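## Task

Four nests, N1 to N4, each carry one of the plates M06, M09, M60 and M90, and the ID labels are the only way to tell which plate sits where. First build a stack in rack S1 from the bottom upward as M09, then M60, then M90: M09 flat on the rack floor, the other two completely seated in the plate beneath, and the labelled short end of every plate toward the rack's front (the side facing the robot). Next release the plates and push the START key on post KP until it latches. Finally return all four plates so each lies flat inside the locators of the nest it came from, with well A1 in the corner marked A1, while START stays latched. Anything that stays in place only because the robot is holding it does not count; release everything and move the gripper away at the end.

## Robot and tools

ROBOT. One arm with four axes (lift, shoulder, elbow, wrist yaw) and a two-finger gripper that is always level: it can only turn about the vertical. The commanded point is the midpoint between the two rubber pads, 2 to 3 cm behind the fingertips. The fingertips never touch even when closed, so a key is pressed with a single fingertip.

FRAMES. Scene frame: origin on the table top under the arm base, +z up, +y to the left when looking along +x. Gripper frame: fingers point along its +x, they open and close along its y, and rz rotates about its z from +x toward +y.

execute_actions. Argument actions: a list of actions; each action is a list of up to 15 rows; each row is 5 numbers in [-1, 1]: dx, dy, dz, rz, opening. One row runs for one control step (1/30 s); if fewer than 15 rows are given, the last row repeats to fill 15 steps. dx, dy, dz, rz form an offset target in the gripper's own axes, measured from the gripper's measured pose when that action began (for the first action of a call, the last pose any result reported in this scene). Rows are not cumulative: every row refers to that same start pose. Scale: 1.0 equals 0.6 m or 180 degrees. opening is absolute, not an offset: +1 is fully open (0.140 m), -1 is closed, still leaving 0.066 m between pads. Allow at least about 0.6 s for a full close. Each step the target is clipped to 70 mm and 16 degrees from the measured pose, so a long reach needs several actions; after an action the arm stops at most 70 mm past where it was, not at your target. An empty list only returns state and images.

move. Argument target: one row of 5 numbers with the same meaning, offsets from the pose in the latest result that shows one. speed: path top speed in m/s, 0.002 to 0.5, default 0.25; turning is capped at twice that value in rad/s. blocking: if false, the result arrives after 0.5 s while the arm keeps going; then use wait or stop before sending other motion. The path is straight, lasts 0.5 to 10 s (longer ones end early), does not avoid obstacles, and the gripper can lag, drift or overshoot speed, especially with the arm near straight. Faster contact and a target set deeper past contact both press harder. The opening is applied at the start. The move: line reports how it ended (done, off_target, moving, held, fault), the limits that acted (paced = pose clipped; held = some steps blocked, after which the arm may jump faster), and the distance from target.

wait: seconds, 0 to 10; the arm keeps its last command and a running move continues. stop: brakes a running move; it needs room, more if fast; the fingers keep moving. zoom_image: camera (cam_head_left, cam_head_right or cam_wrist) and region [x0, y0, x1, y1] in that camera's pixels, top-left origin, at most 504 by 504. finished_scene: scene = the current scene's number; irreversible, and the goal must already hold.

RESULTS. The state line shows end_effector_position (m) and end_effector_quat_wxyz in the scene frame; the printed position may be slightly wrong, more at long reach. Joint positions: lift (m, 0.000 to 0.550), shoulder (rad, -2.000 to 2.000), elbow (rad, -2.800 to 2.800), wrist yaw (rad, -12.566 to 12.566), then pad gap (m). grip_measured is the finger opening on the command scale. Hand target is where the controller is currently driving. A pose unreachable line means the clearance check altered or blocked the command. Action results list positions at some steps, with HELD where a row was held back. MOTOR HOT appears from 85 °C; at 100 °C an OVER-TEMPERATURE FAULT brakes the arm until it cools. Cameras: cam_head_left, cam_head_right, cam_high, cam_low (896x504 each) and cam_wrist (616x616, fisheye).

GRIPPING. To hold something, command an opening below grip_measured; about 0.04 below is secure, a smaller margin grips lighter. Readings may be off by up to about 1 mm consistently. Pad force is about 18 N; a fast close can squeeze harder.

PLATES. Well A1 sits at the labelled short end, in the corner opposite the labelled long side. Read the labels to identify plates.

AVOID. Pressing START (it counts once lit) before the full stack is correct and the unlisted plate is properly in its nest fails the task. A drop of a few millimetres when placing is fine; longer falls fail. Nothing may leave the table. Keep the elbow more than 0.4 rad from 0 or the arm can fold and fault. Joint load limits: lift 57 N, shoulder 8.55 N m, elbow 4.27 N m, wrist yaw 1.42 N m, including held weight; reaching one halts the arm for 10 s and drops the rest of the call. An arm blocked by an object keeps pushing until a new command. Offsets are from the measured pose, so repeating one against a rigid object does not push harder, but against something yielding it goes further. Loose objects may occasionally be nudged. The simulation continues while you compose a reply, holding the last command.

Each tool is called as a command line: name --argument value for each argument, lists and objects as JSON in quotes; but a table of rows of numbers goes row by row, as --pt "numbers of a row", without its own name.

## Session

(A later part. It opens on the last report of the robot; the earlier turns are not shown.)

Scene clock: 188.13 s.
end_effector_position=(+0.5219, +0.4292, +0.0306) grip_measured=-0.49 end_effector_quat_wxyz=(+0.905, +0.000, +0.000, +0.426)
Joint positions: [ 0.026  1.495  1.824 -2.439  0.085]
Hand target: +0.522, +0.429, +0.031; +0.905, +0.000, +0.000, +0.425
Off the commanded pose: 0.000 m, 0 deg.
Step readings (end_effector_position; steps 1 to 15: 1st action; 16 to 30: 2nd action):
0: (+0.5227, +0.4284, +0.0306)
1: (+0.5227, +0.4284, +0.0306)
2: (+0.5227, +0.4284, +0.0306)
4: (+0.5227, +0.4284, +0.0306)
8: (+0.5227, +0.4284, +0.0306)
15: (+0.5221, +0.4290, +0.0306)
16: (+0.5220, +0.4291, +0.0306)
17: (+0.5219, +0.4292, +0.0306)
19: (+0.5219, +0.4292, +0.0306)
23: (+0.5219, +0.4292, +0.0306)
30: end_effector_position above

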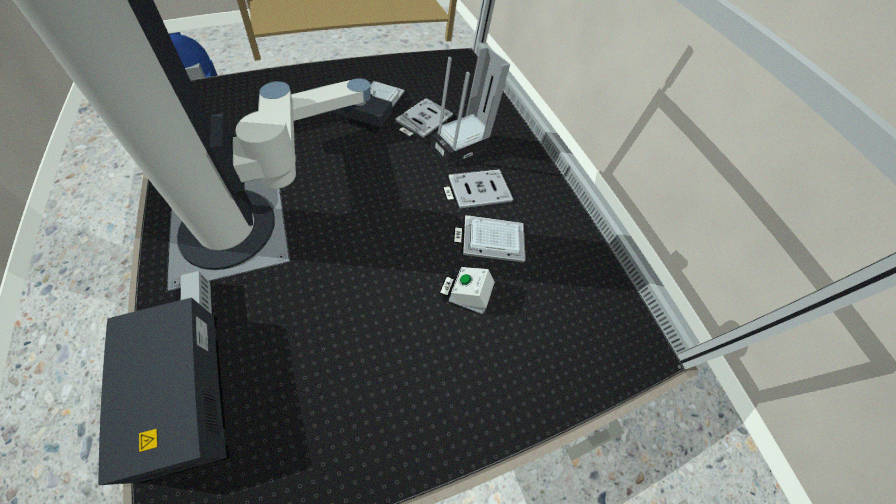

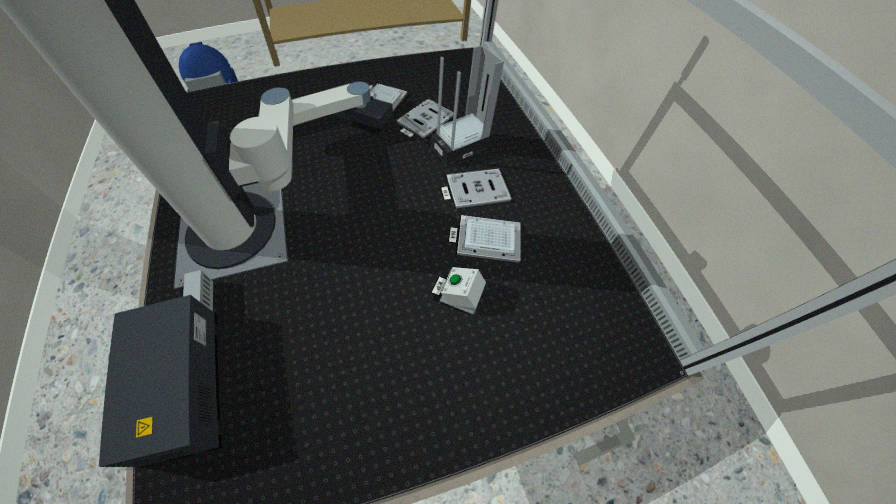

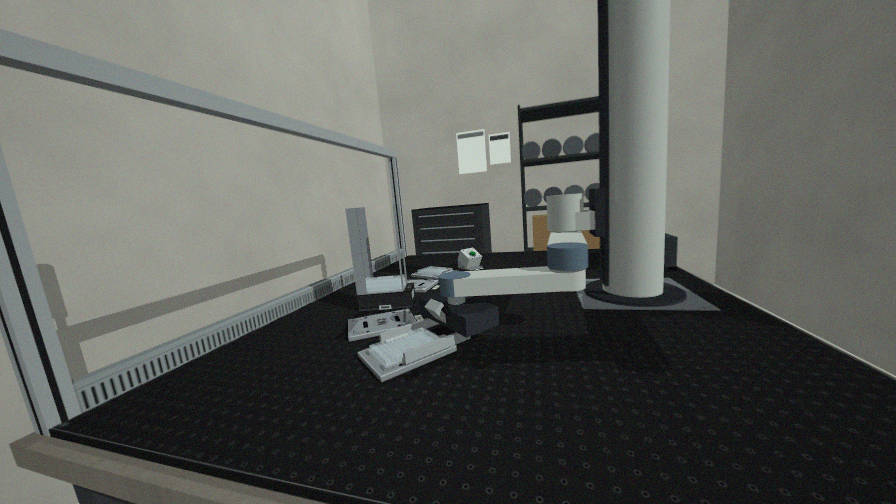

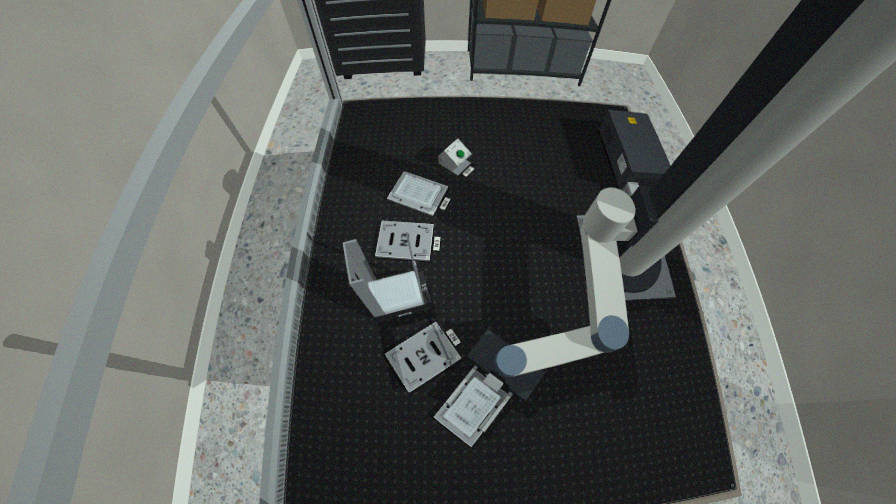

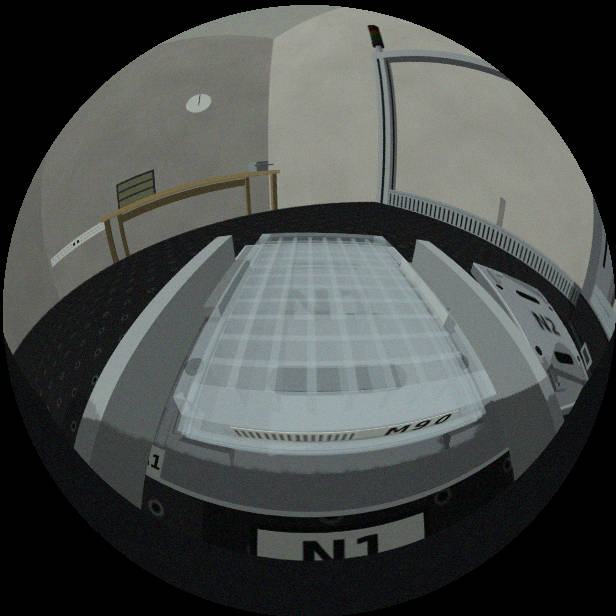

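move --target '[0.0, 0.0, -0.007, 0.0, -0.525]' --speed 0.008

zoom_image --camera "cam_wrist" --region '[140, 210, 520, 500]'

Scene clock: 196.23 s.
end_effector_position=(+0.7208, +0.1315, +0.3179) grip_measured=-0.49 end_effector_quat_wxyz=(+0.991, +0.000, +0.000, +0.131)
Joint positions: [ 0.313  0.8    1.886 -2.422  0.085]
Hand target: +0.721, +0.131, +0.318; +0.991, +0.000, +0.000, +0.131
Off the commanded pose: 0.000 m, 0 deg.
move: done

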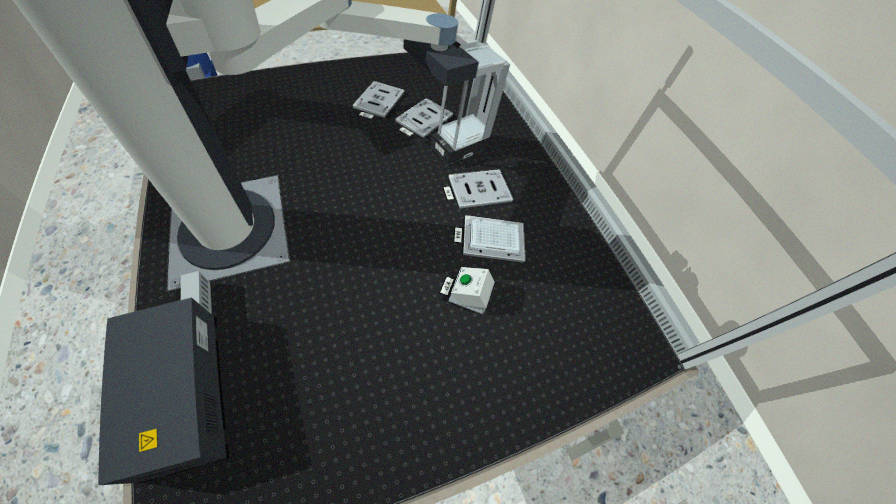

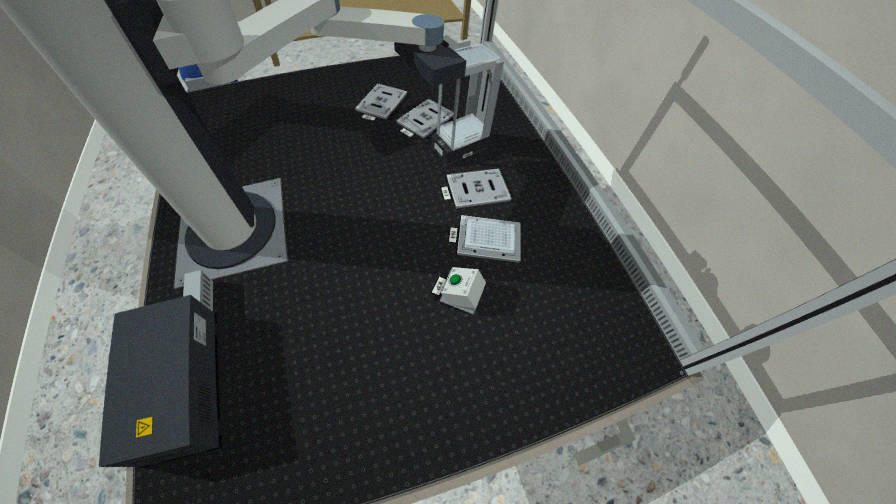

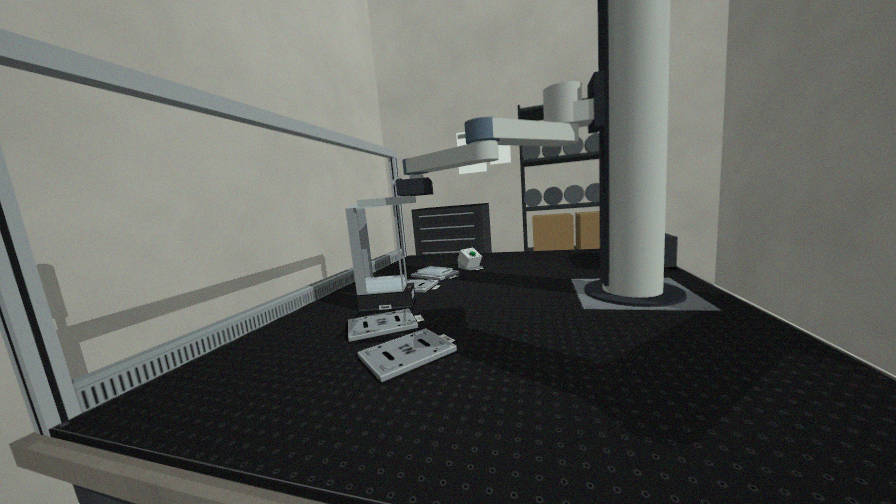

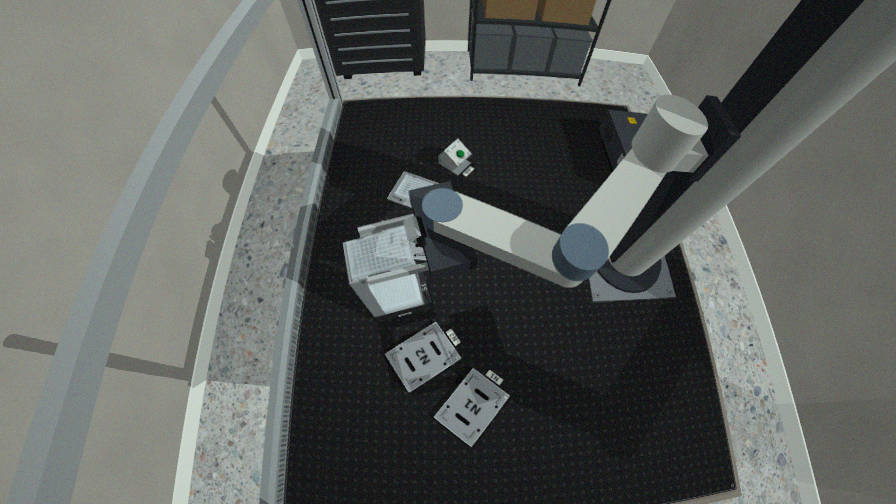

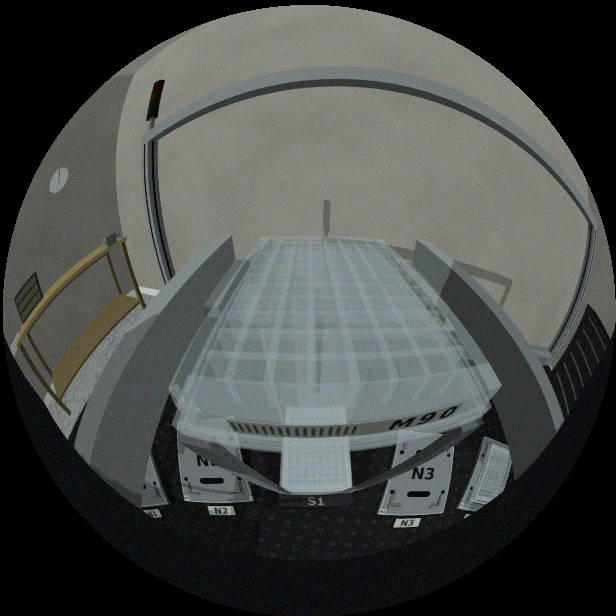

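Region (140, 210, 520, 500) of cam_wrist's 616x616 image, scaled by 1.326, with more detail than that image has; it fills the top 385 rows of this view, and the rest is white.

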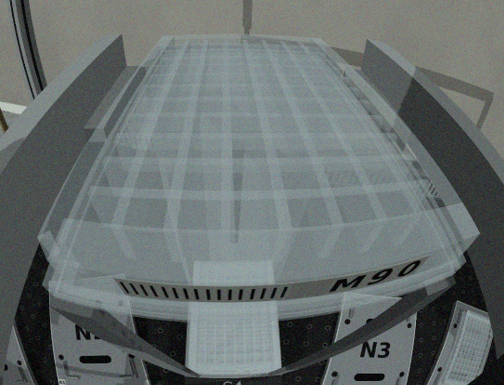

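move --target '[0.0, 0.0, 0.006, 0.0, -0.525]' --speed 0.01

move --target '[0.0025, 0.0, 0.0, 0.0, -0.525]' --speed 0.01

move --target '[0.0, 0.0, -0.005, 0.0, -0.525]' --speed 0.006

zoom_image --camera "cam_wrist" --region '[140, 210, 520, 500]'

Scene clock: 197.40 s.
end_effector_position=(+0.7208, +0.1315, +0.3215) grip_measured=-0.49 end_effector_quat_wxyz=(+0.991, +0.000, +0.000, +0.131)
Joint positions: [ 0.316  0.8    1.886 -2.422  0.085]
Hand target: +0.721, +0.132, +0.322; +0.991, +0.000, +0.000, +0.131
Off the commanded pose: 0.000 m, 0 deg.
move: done

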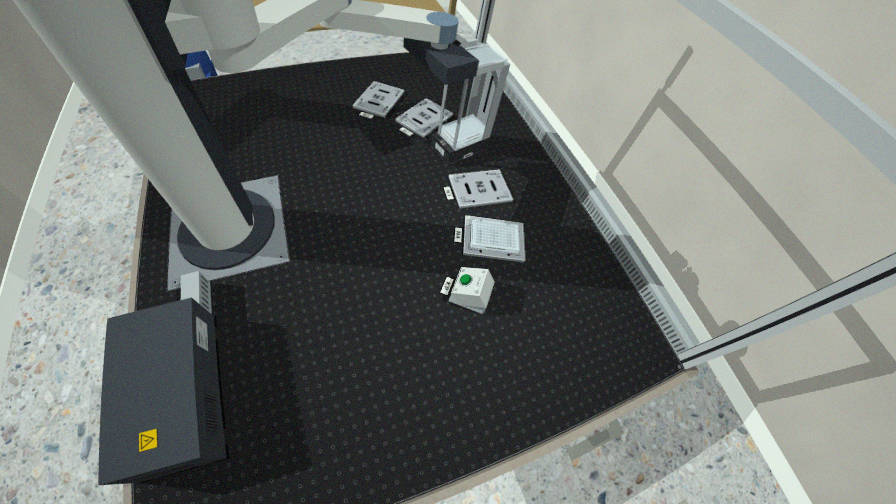

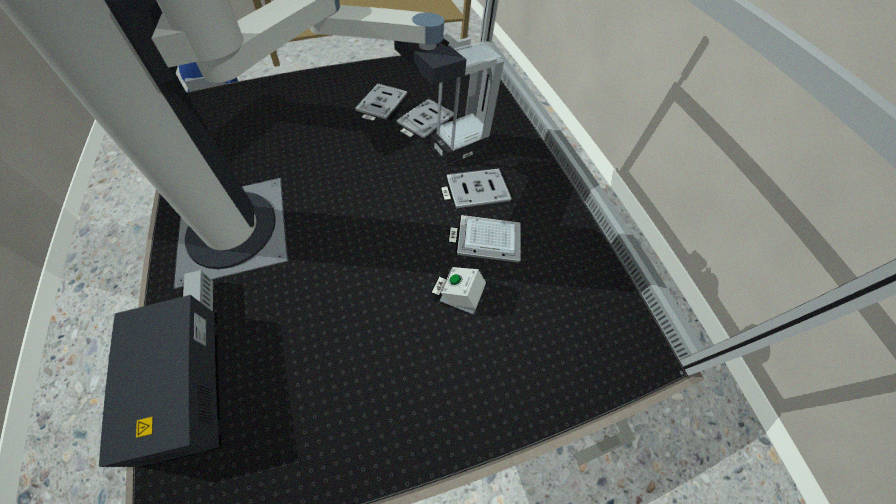

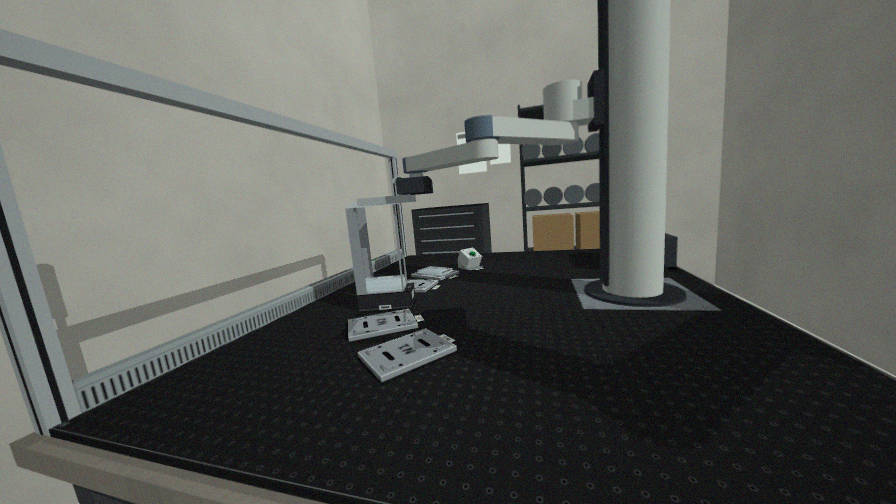

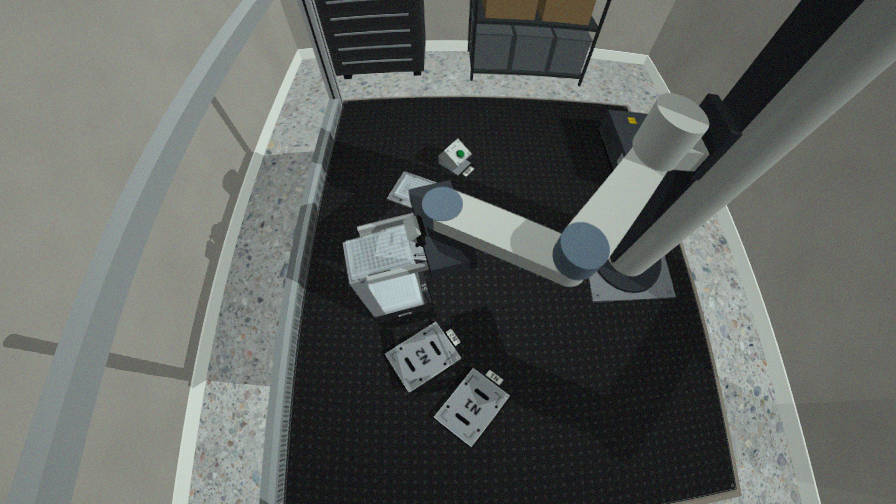

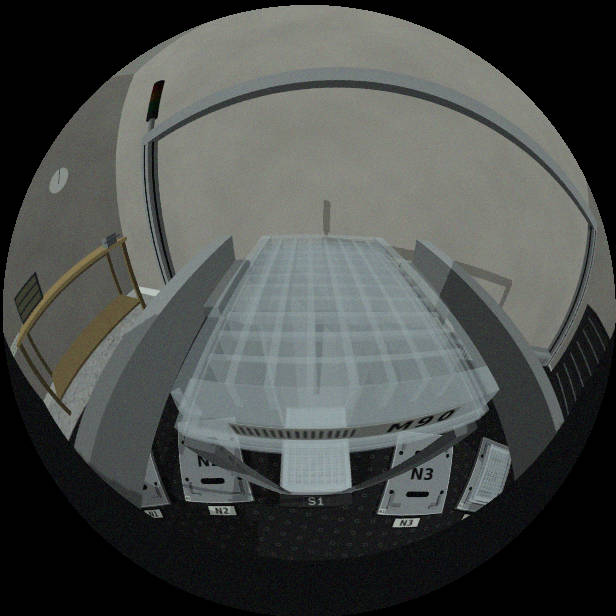

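Scene clock: 198.10 s.
end_effector_position=(+0.7222, +0.1320, +0.3215) grip_measured=-0.49 end_effector_quat_wxyz=(+0.991, +0.000, +0.000, +0.131)
Joint positions: [ 0.316  0.796  1.895 -2.427  0.085]
Hand target: +0.722, +0.132, +0.321; +0.991, +0.000, +0.000, +0.131
Off the commanded pose: 0.000 m, 0 deg.
move: done

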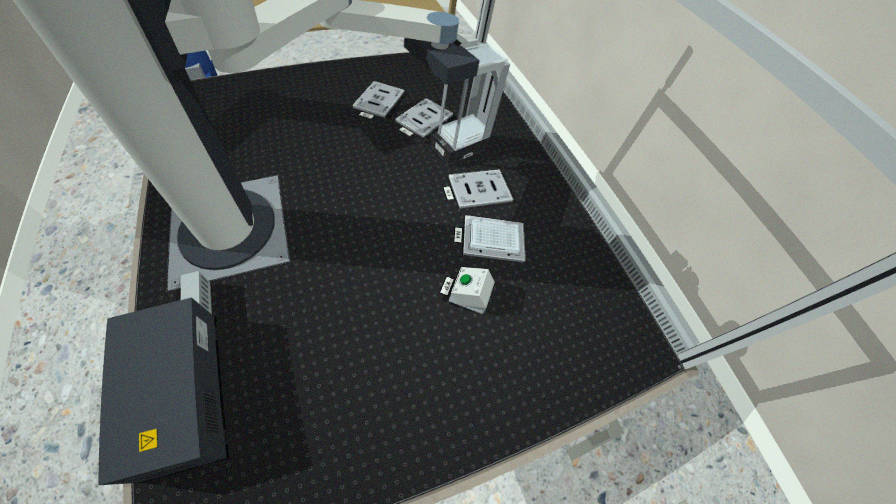

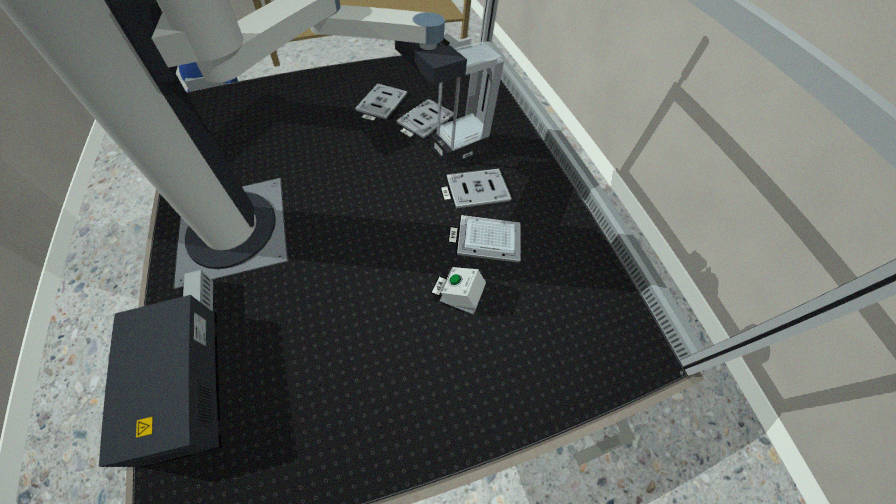

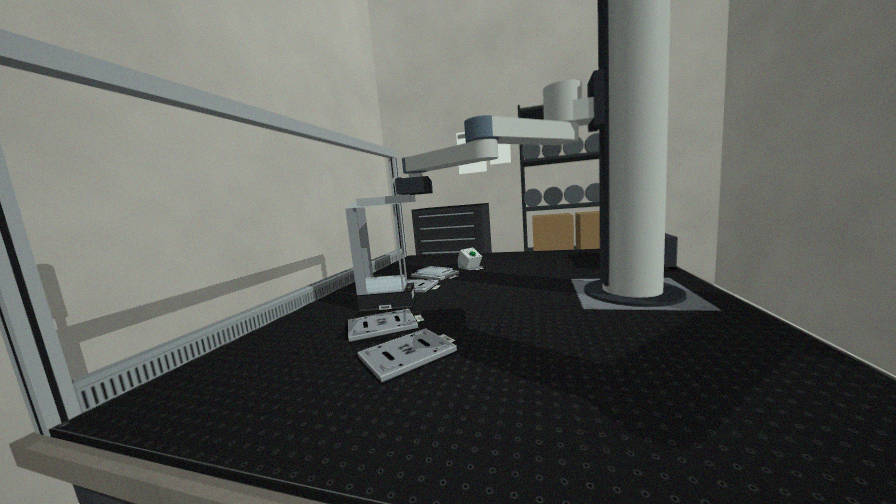

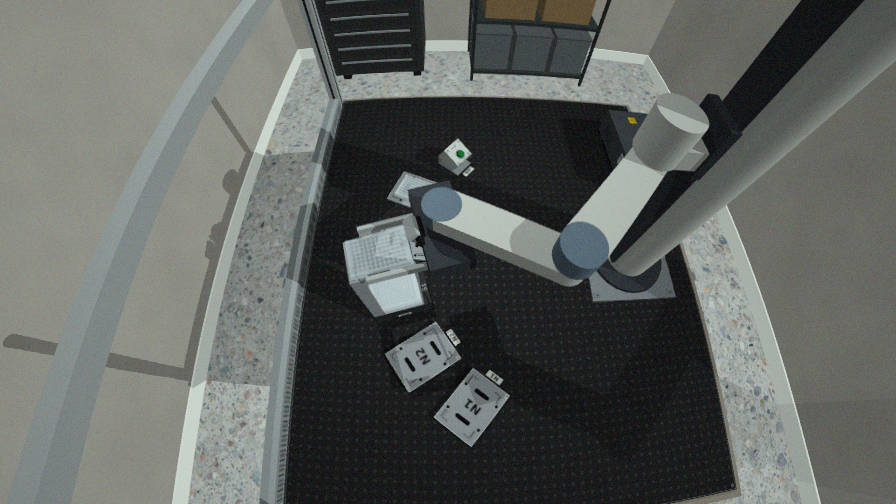

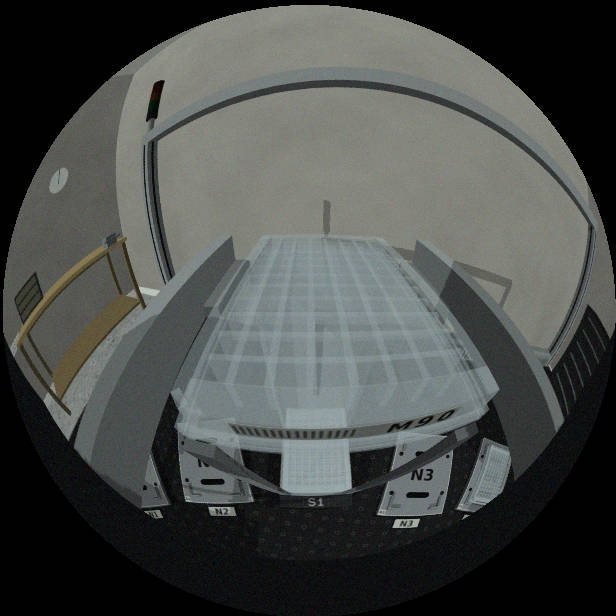

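Scene clock: 198.83 s.
end_effector_position=(+0.7222, +0.1321, +0.3185) grip_measured=-0.49 end_effector_quat_wxyz=(+0.991, +0.000, +0.000, +0.132)
Joint positions: [ 0.314  0.796  1.896 -2.427  0.085]
Hand target: +0.722, +0.132, +0.318; +0.991, +0.000, +0.000, +0.131
Off the commanded pose: 0.000 m, 0 deg.
move: done

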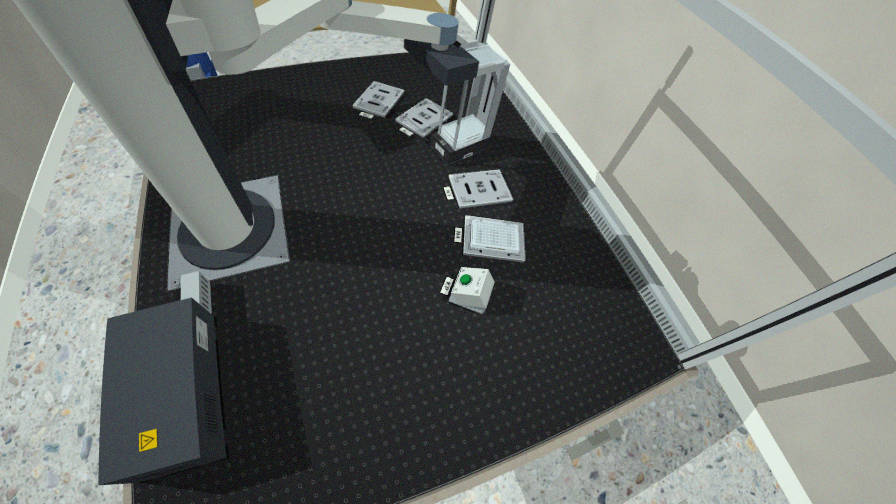

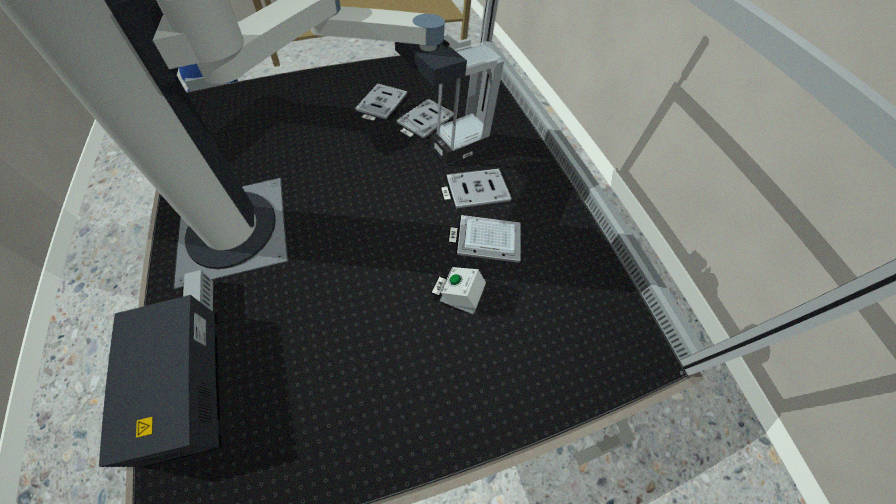

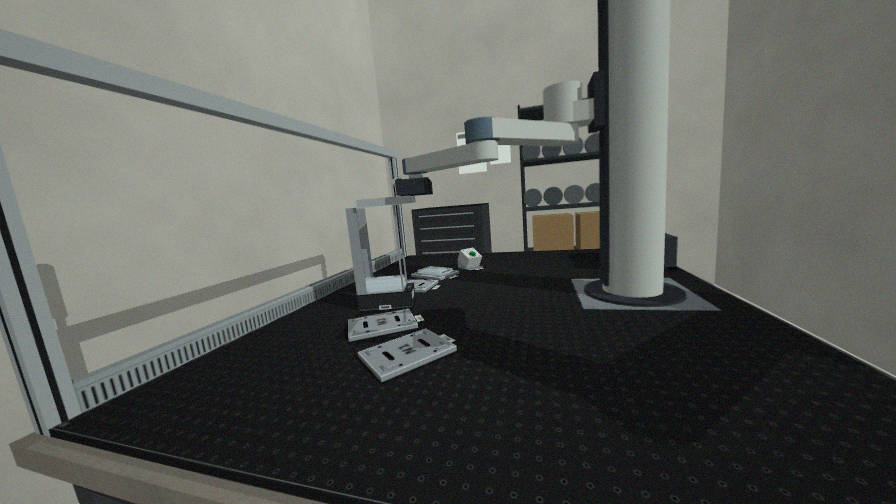

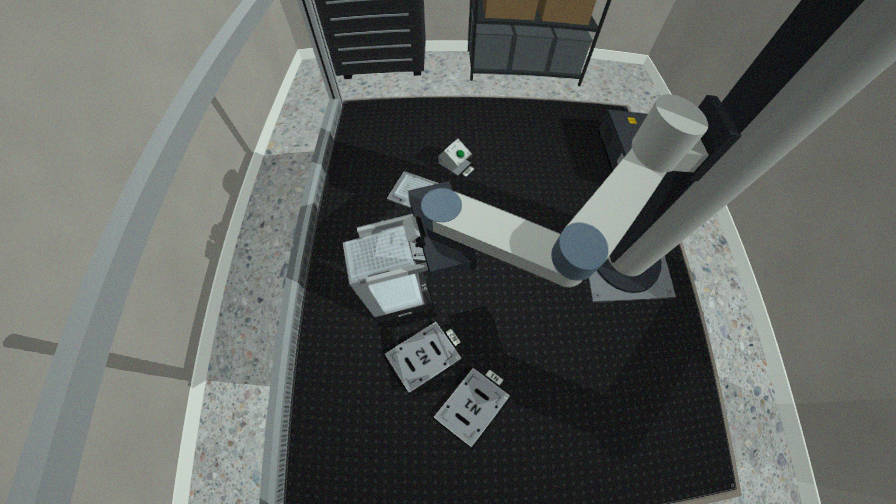

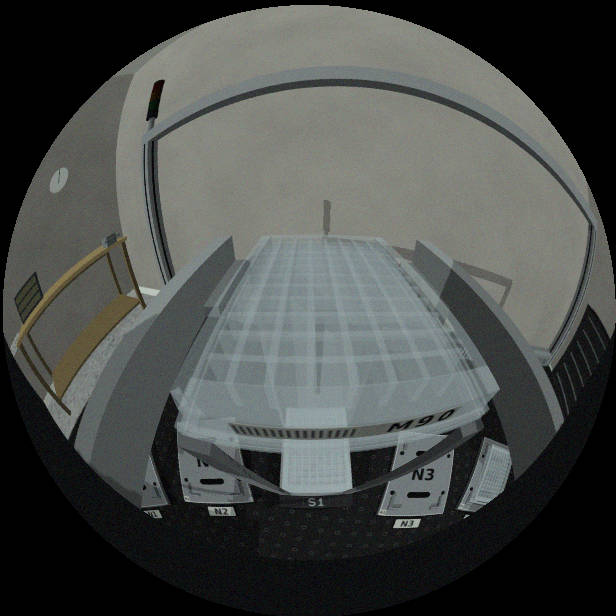

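Region (140, 210, 520, 500) of cam_wrist's 616x616 image, scaled by 1.326, with more detail than that image has; it fills the top 385 rows of this view, and the rest is white.

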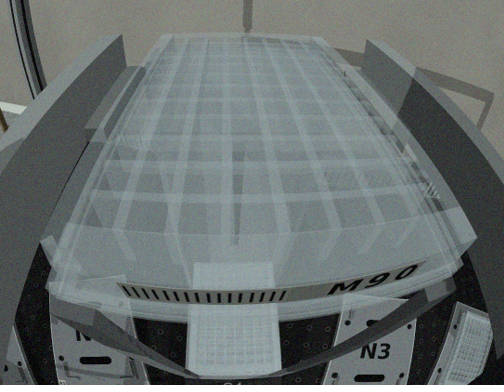

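move --target '[0.0, 0.0, -0.004, 0.0, -0.525]' --speed 0.005

zoom_image --camera "cam_wrist" --region '[140, 210, 520, 500]'

Scene clock: 199.80 s.
end_effector_position=(+0.7222, +0.1322, +0.3162) grip_measured=-0.49 end_effector_quat_wxyz=(+0.991, +0.000, +0.000, +0.132)
Joint positions: [ 0.311  0.796  1.896 -2.428  0.085]
Hand target: +0.722, +0.132, +0.316; +0.991, +0.000, +0.000, +0.132
Off the commanded pose: 0.000 m, 0 deg.
move: done

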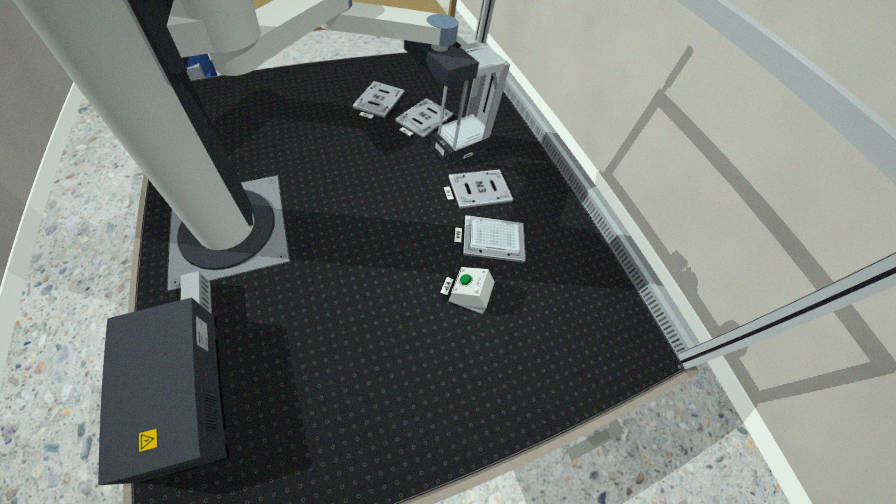

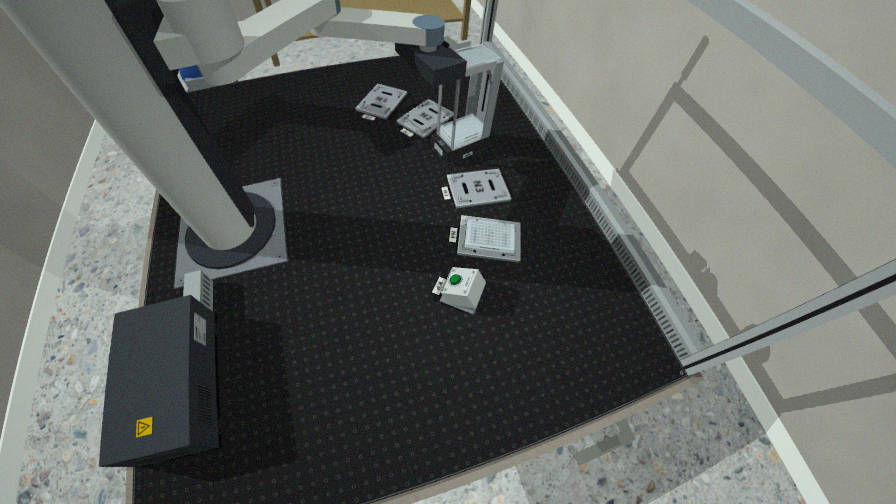

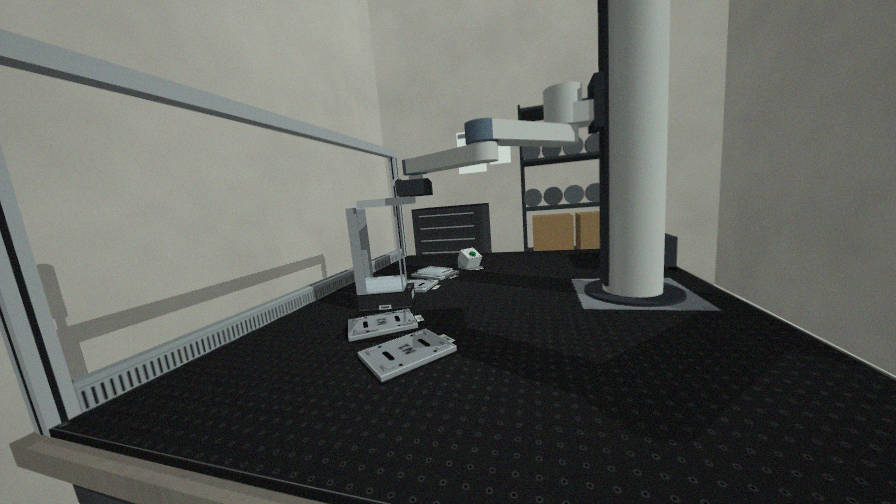

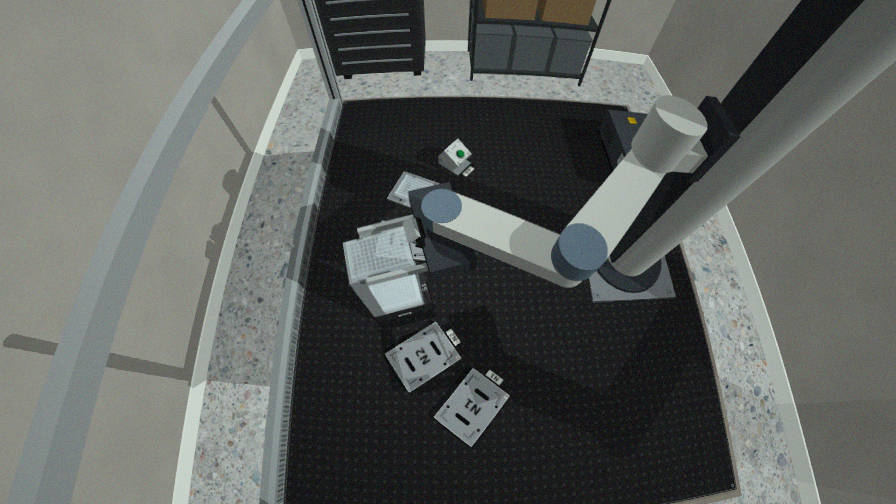

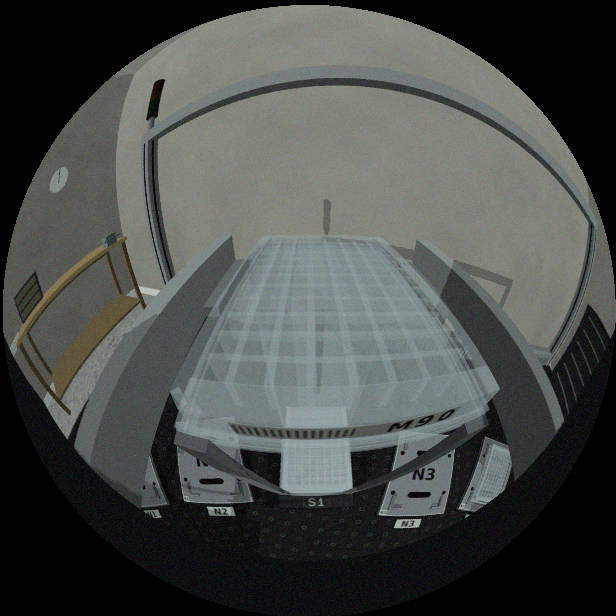

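Region (140, 210, 520, 500) of cam_wrist's 616x616 image, scaled by 1.326, with more detail than that image has; it fills the top 385 rows of this view, and the rest is white.

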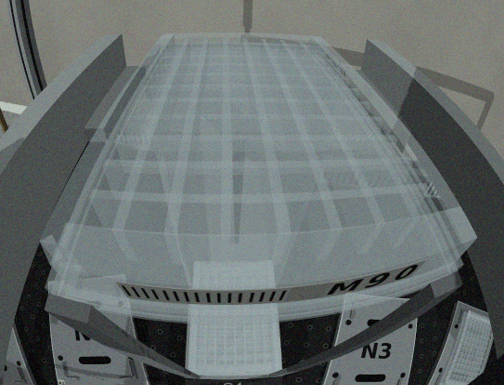

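move --target '[0.0, 0.0, -0.005, 0.0, -0.525]' --speed 0.005

zoom_image --camera "cam_wrist" --region '[140, 210, 520, 500]'

Scene clock: 200.90 s.
end_effector_position=(+0.7223, +0.1323, +0.3132) grip_measured=-0.49 end_effector_quat_wxyz=(+0.991, +0.000, +0.000, +0.132)
Joint positions: [ 0.308  0.796  1.896 -2.428  0.085]
Hand target: +0.722, +0.132, +0.313; +0.991, +0.000, +0.000, +0.132
Off the commanded pose: 0.000 m, 0 deg.
move: done

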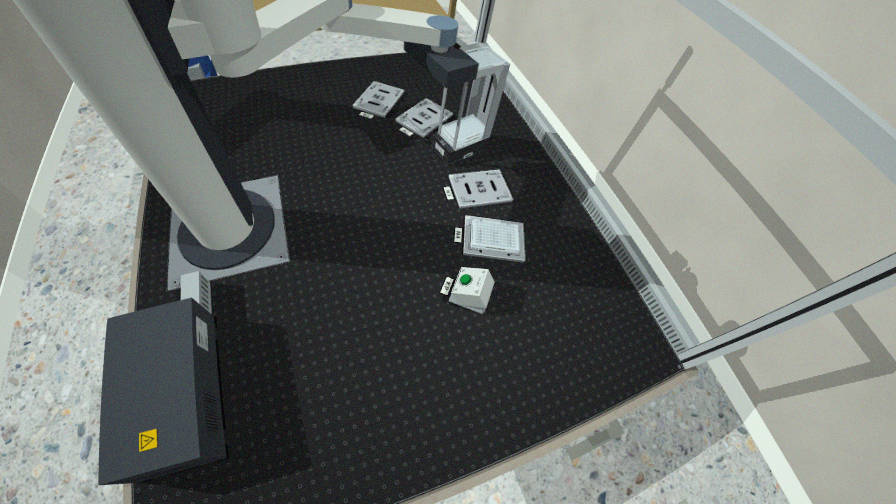

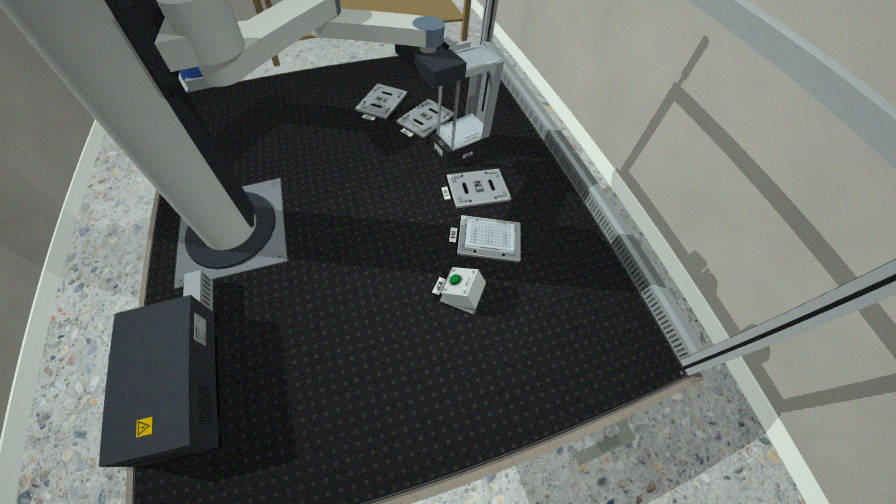

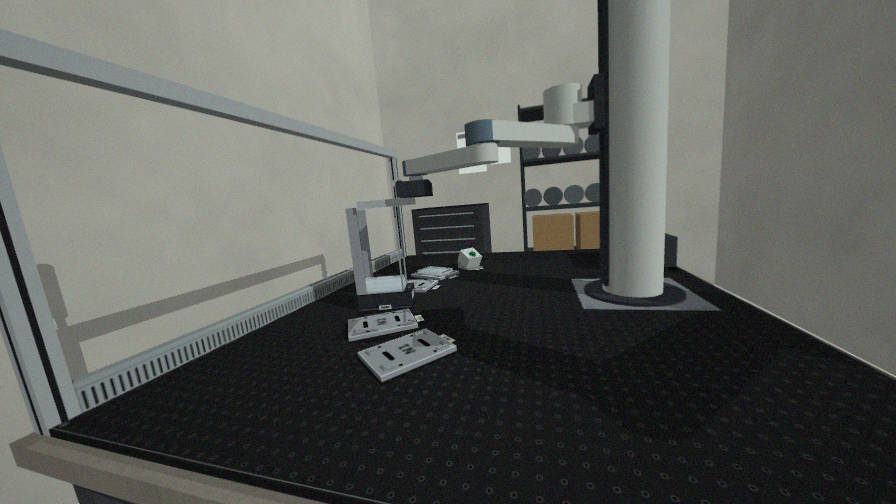

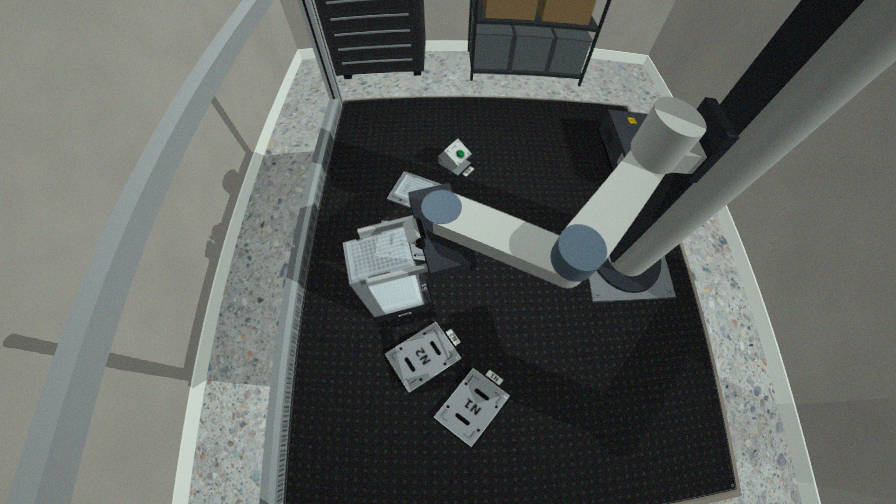

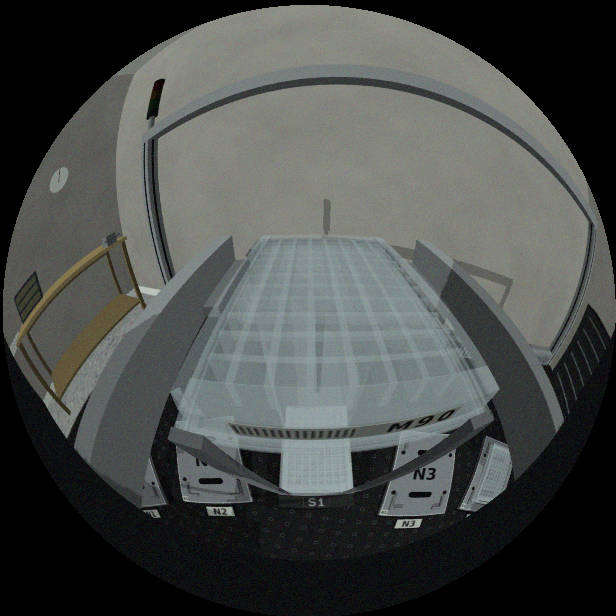

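Region (140, 210, 520, 500) of cam_wrist's 616x616 image, scaled by 1.326, with more detail than that image has; it fills the top 385 rows of this view, and the rest is white.

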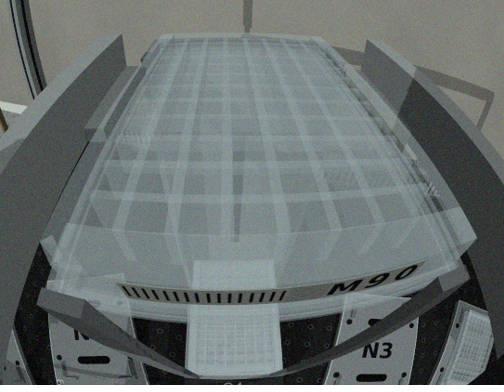

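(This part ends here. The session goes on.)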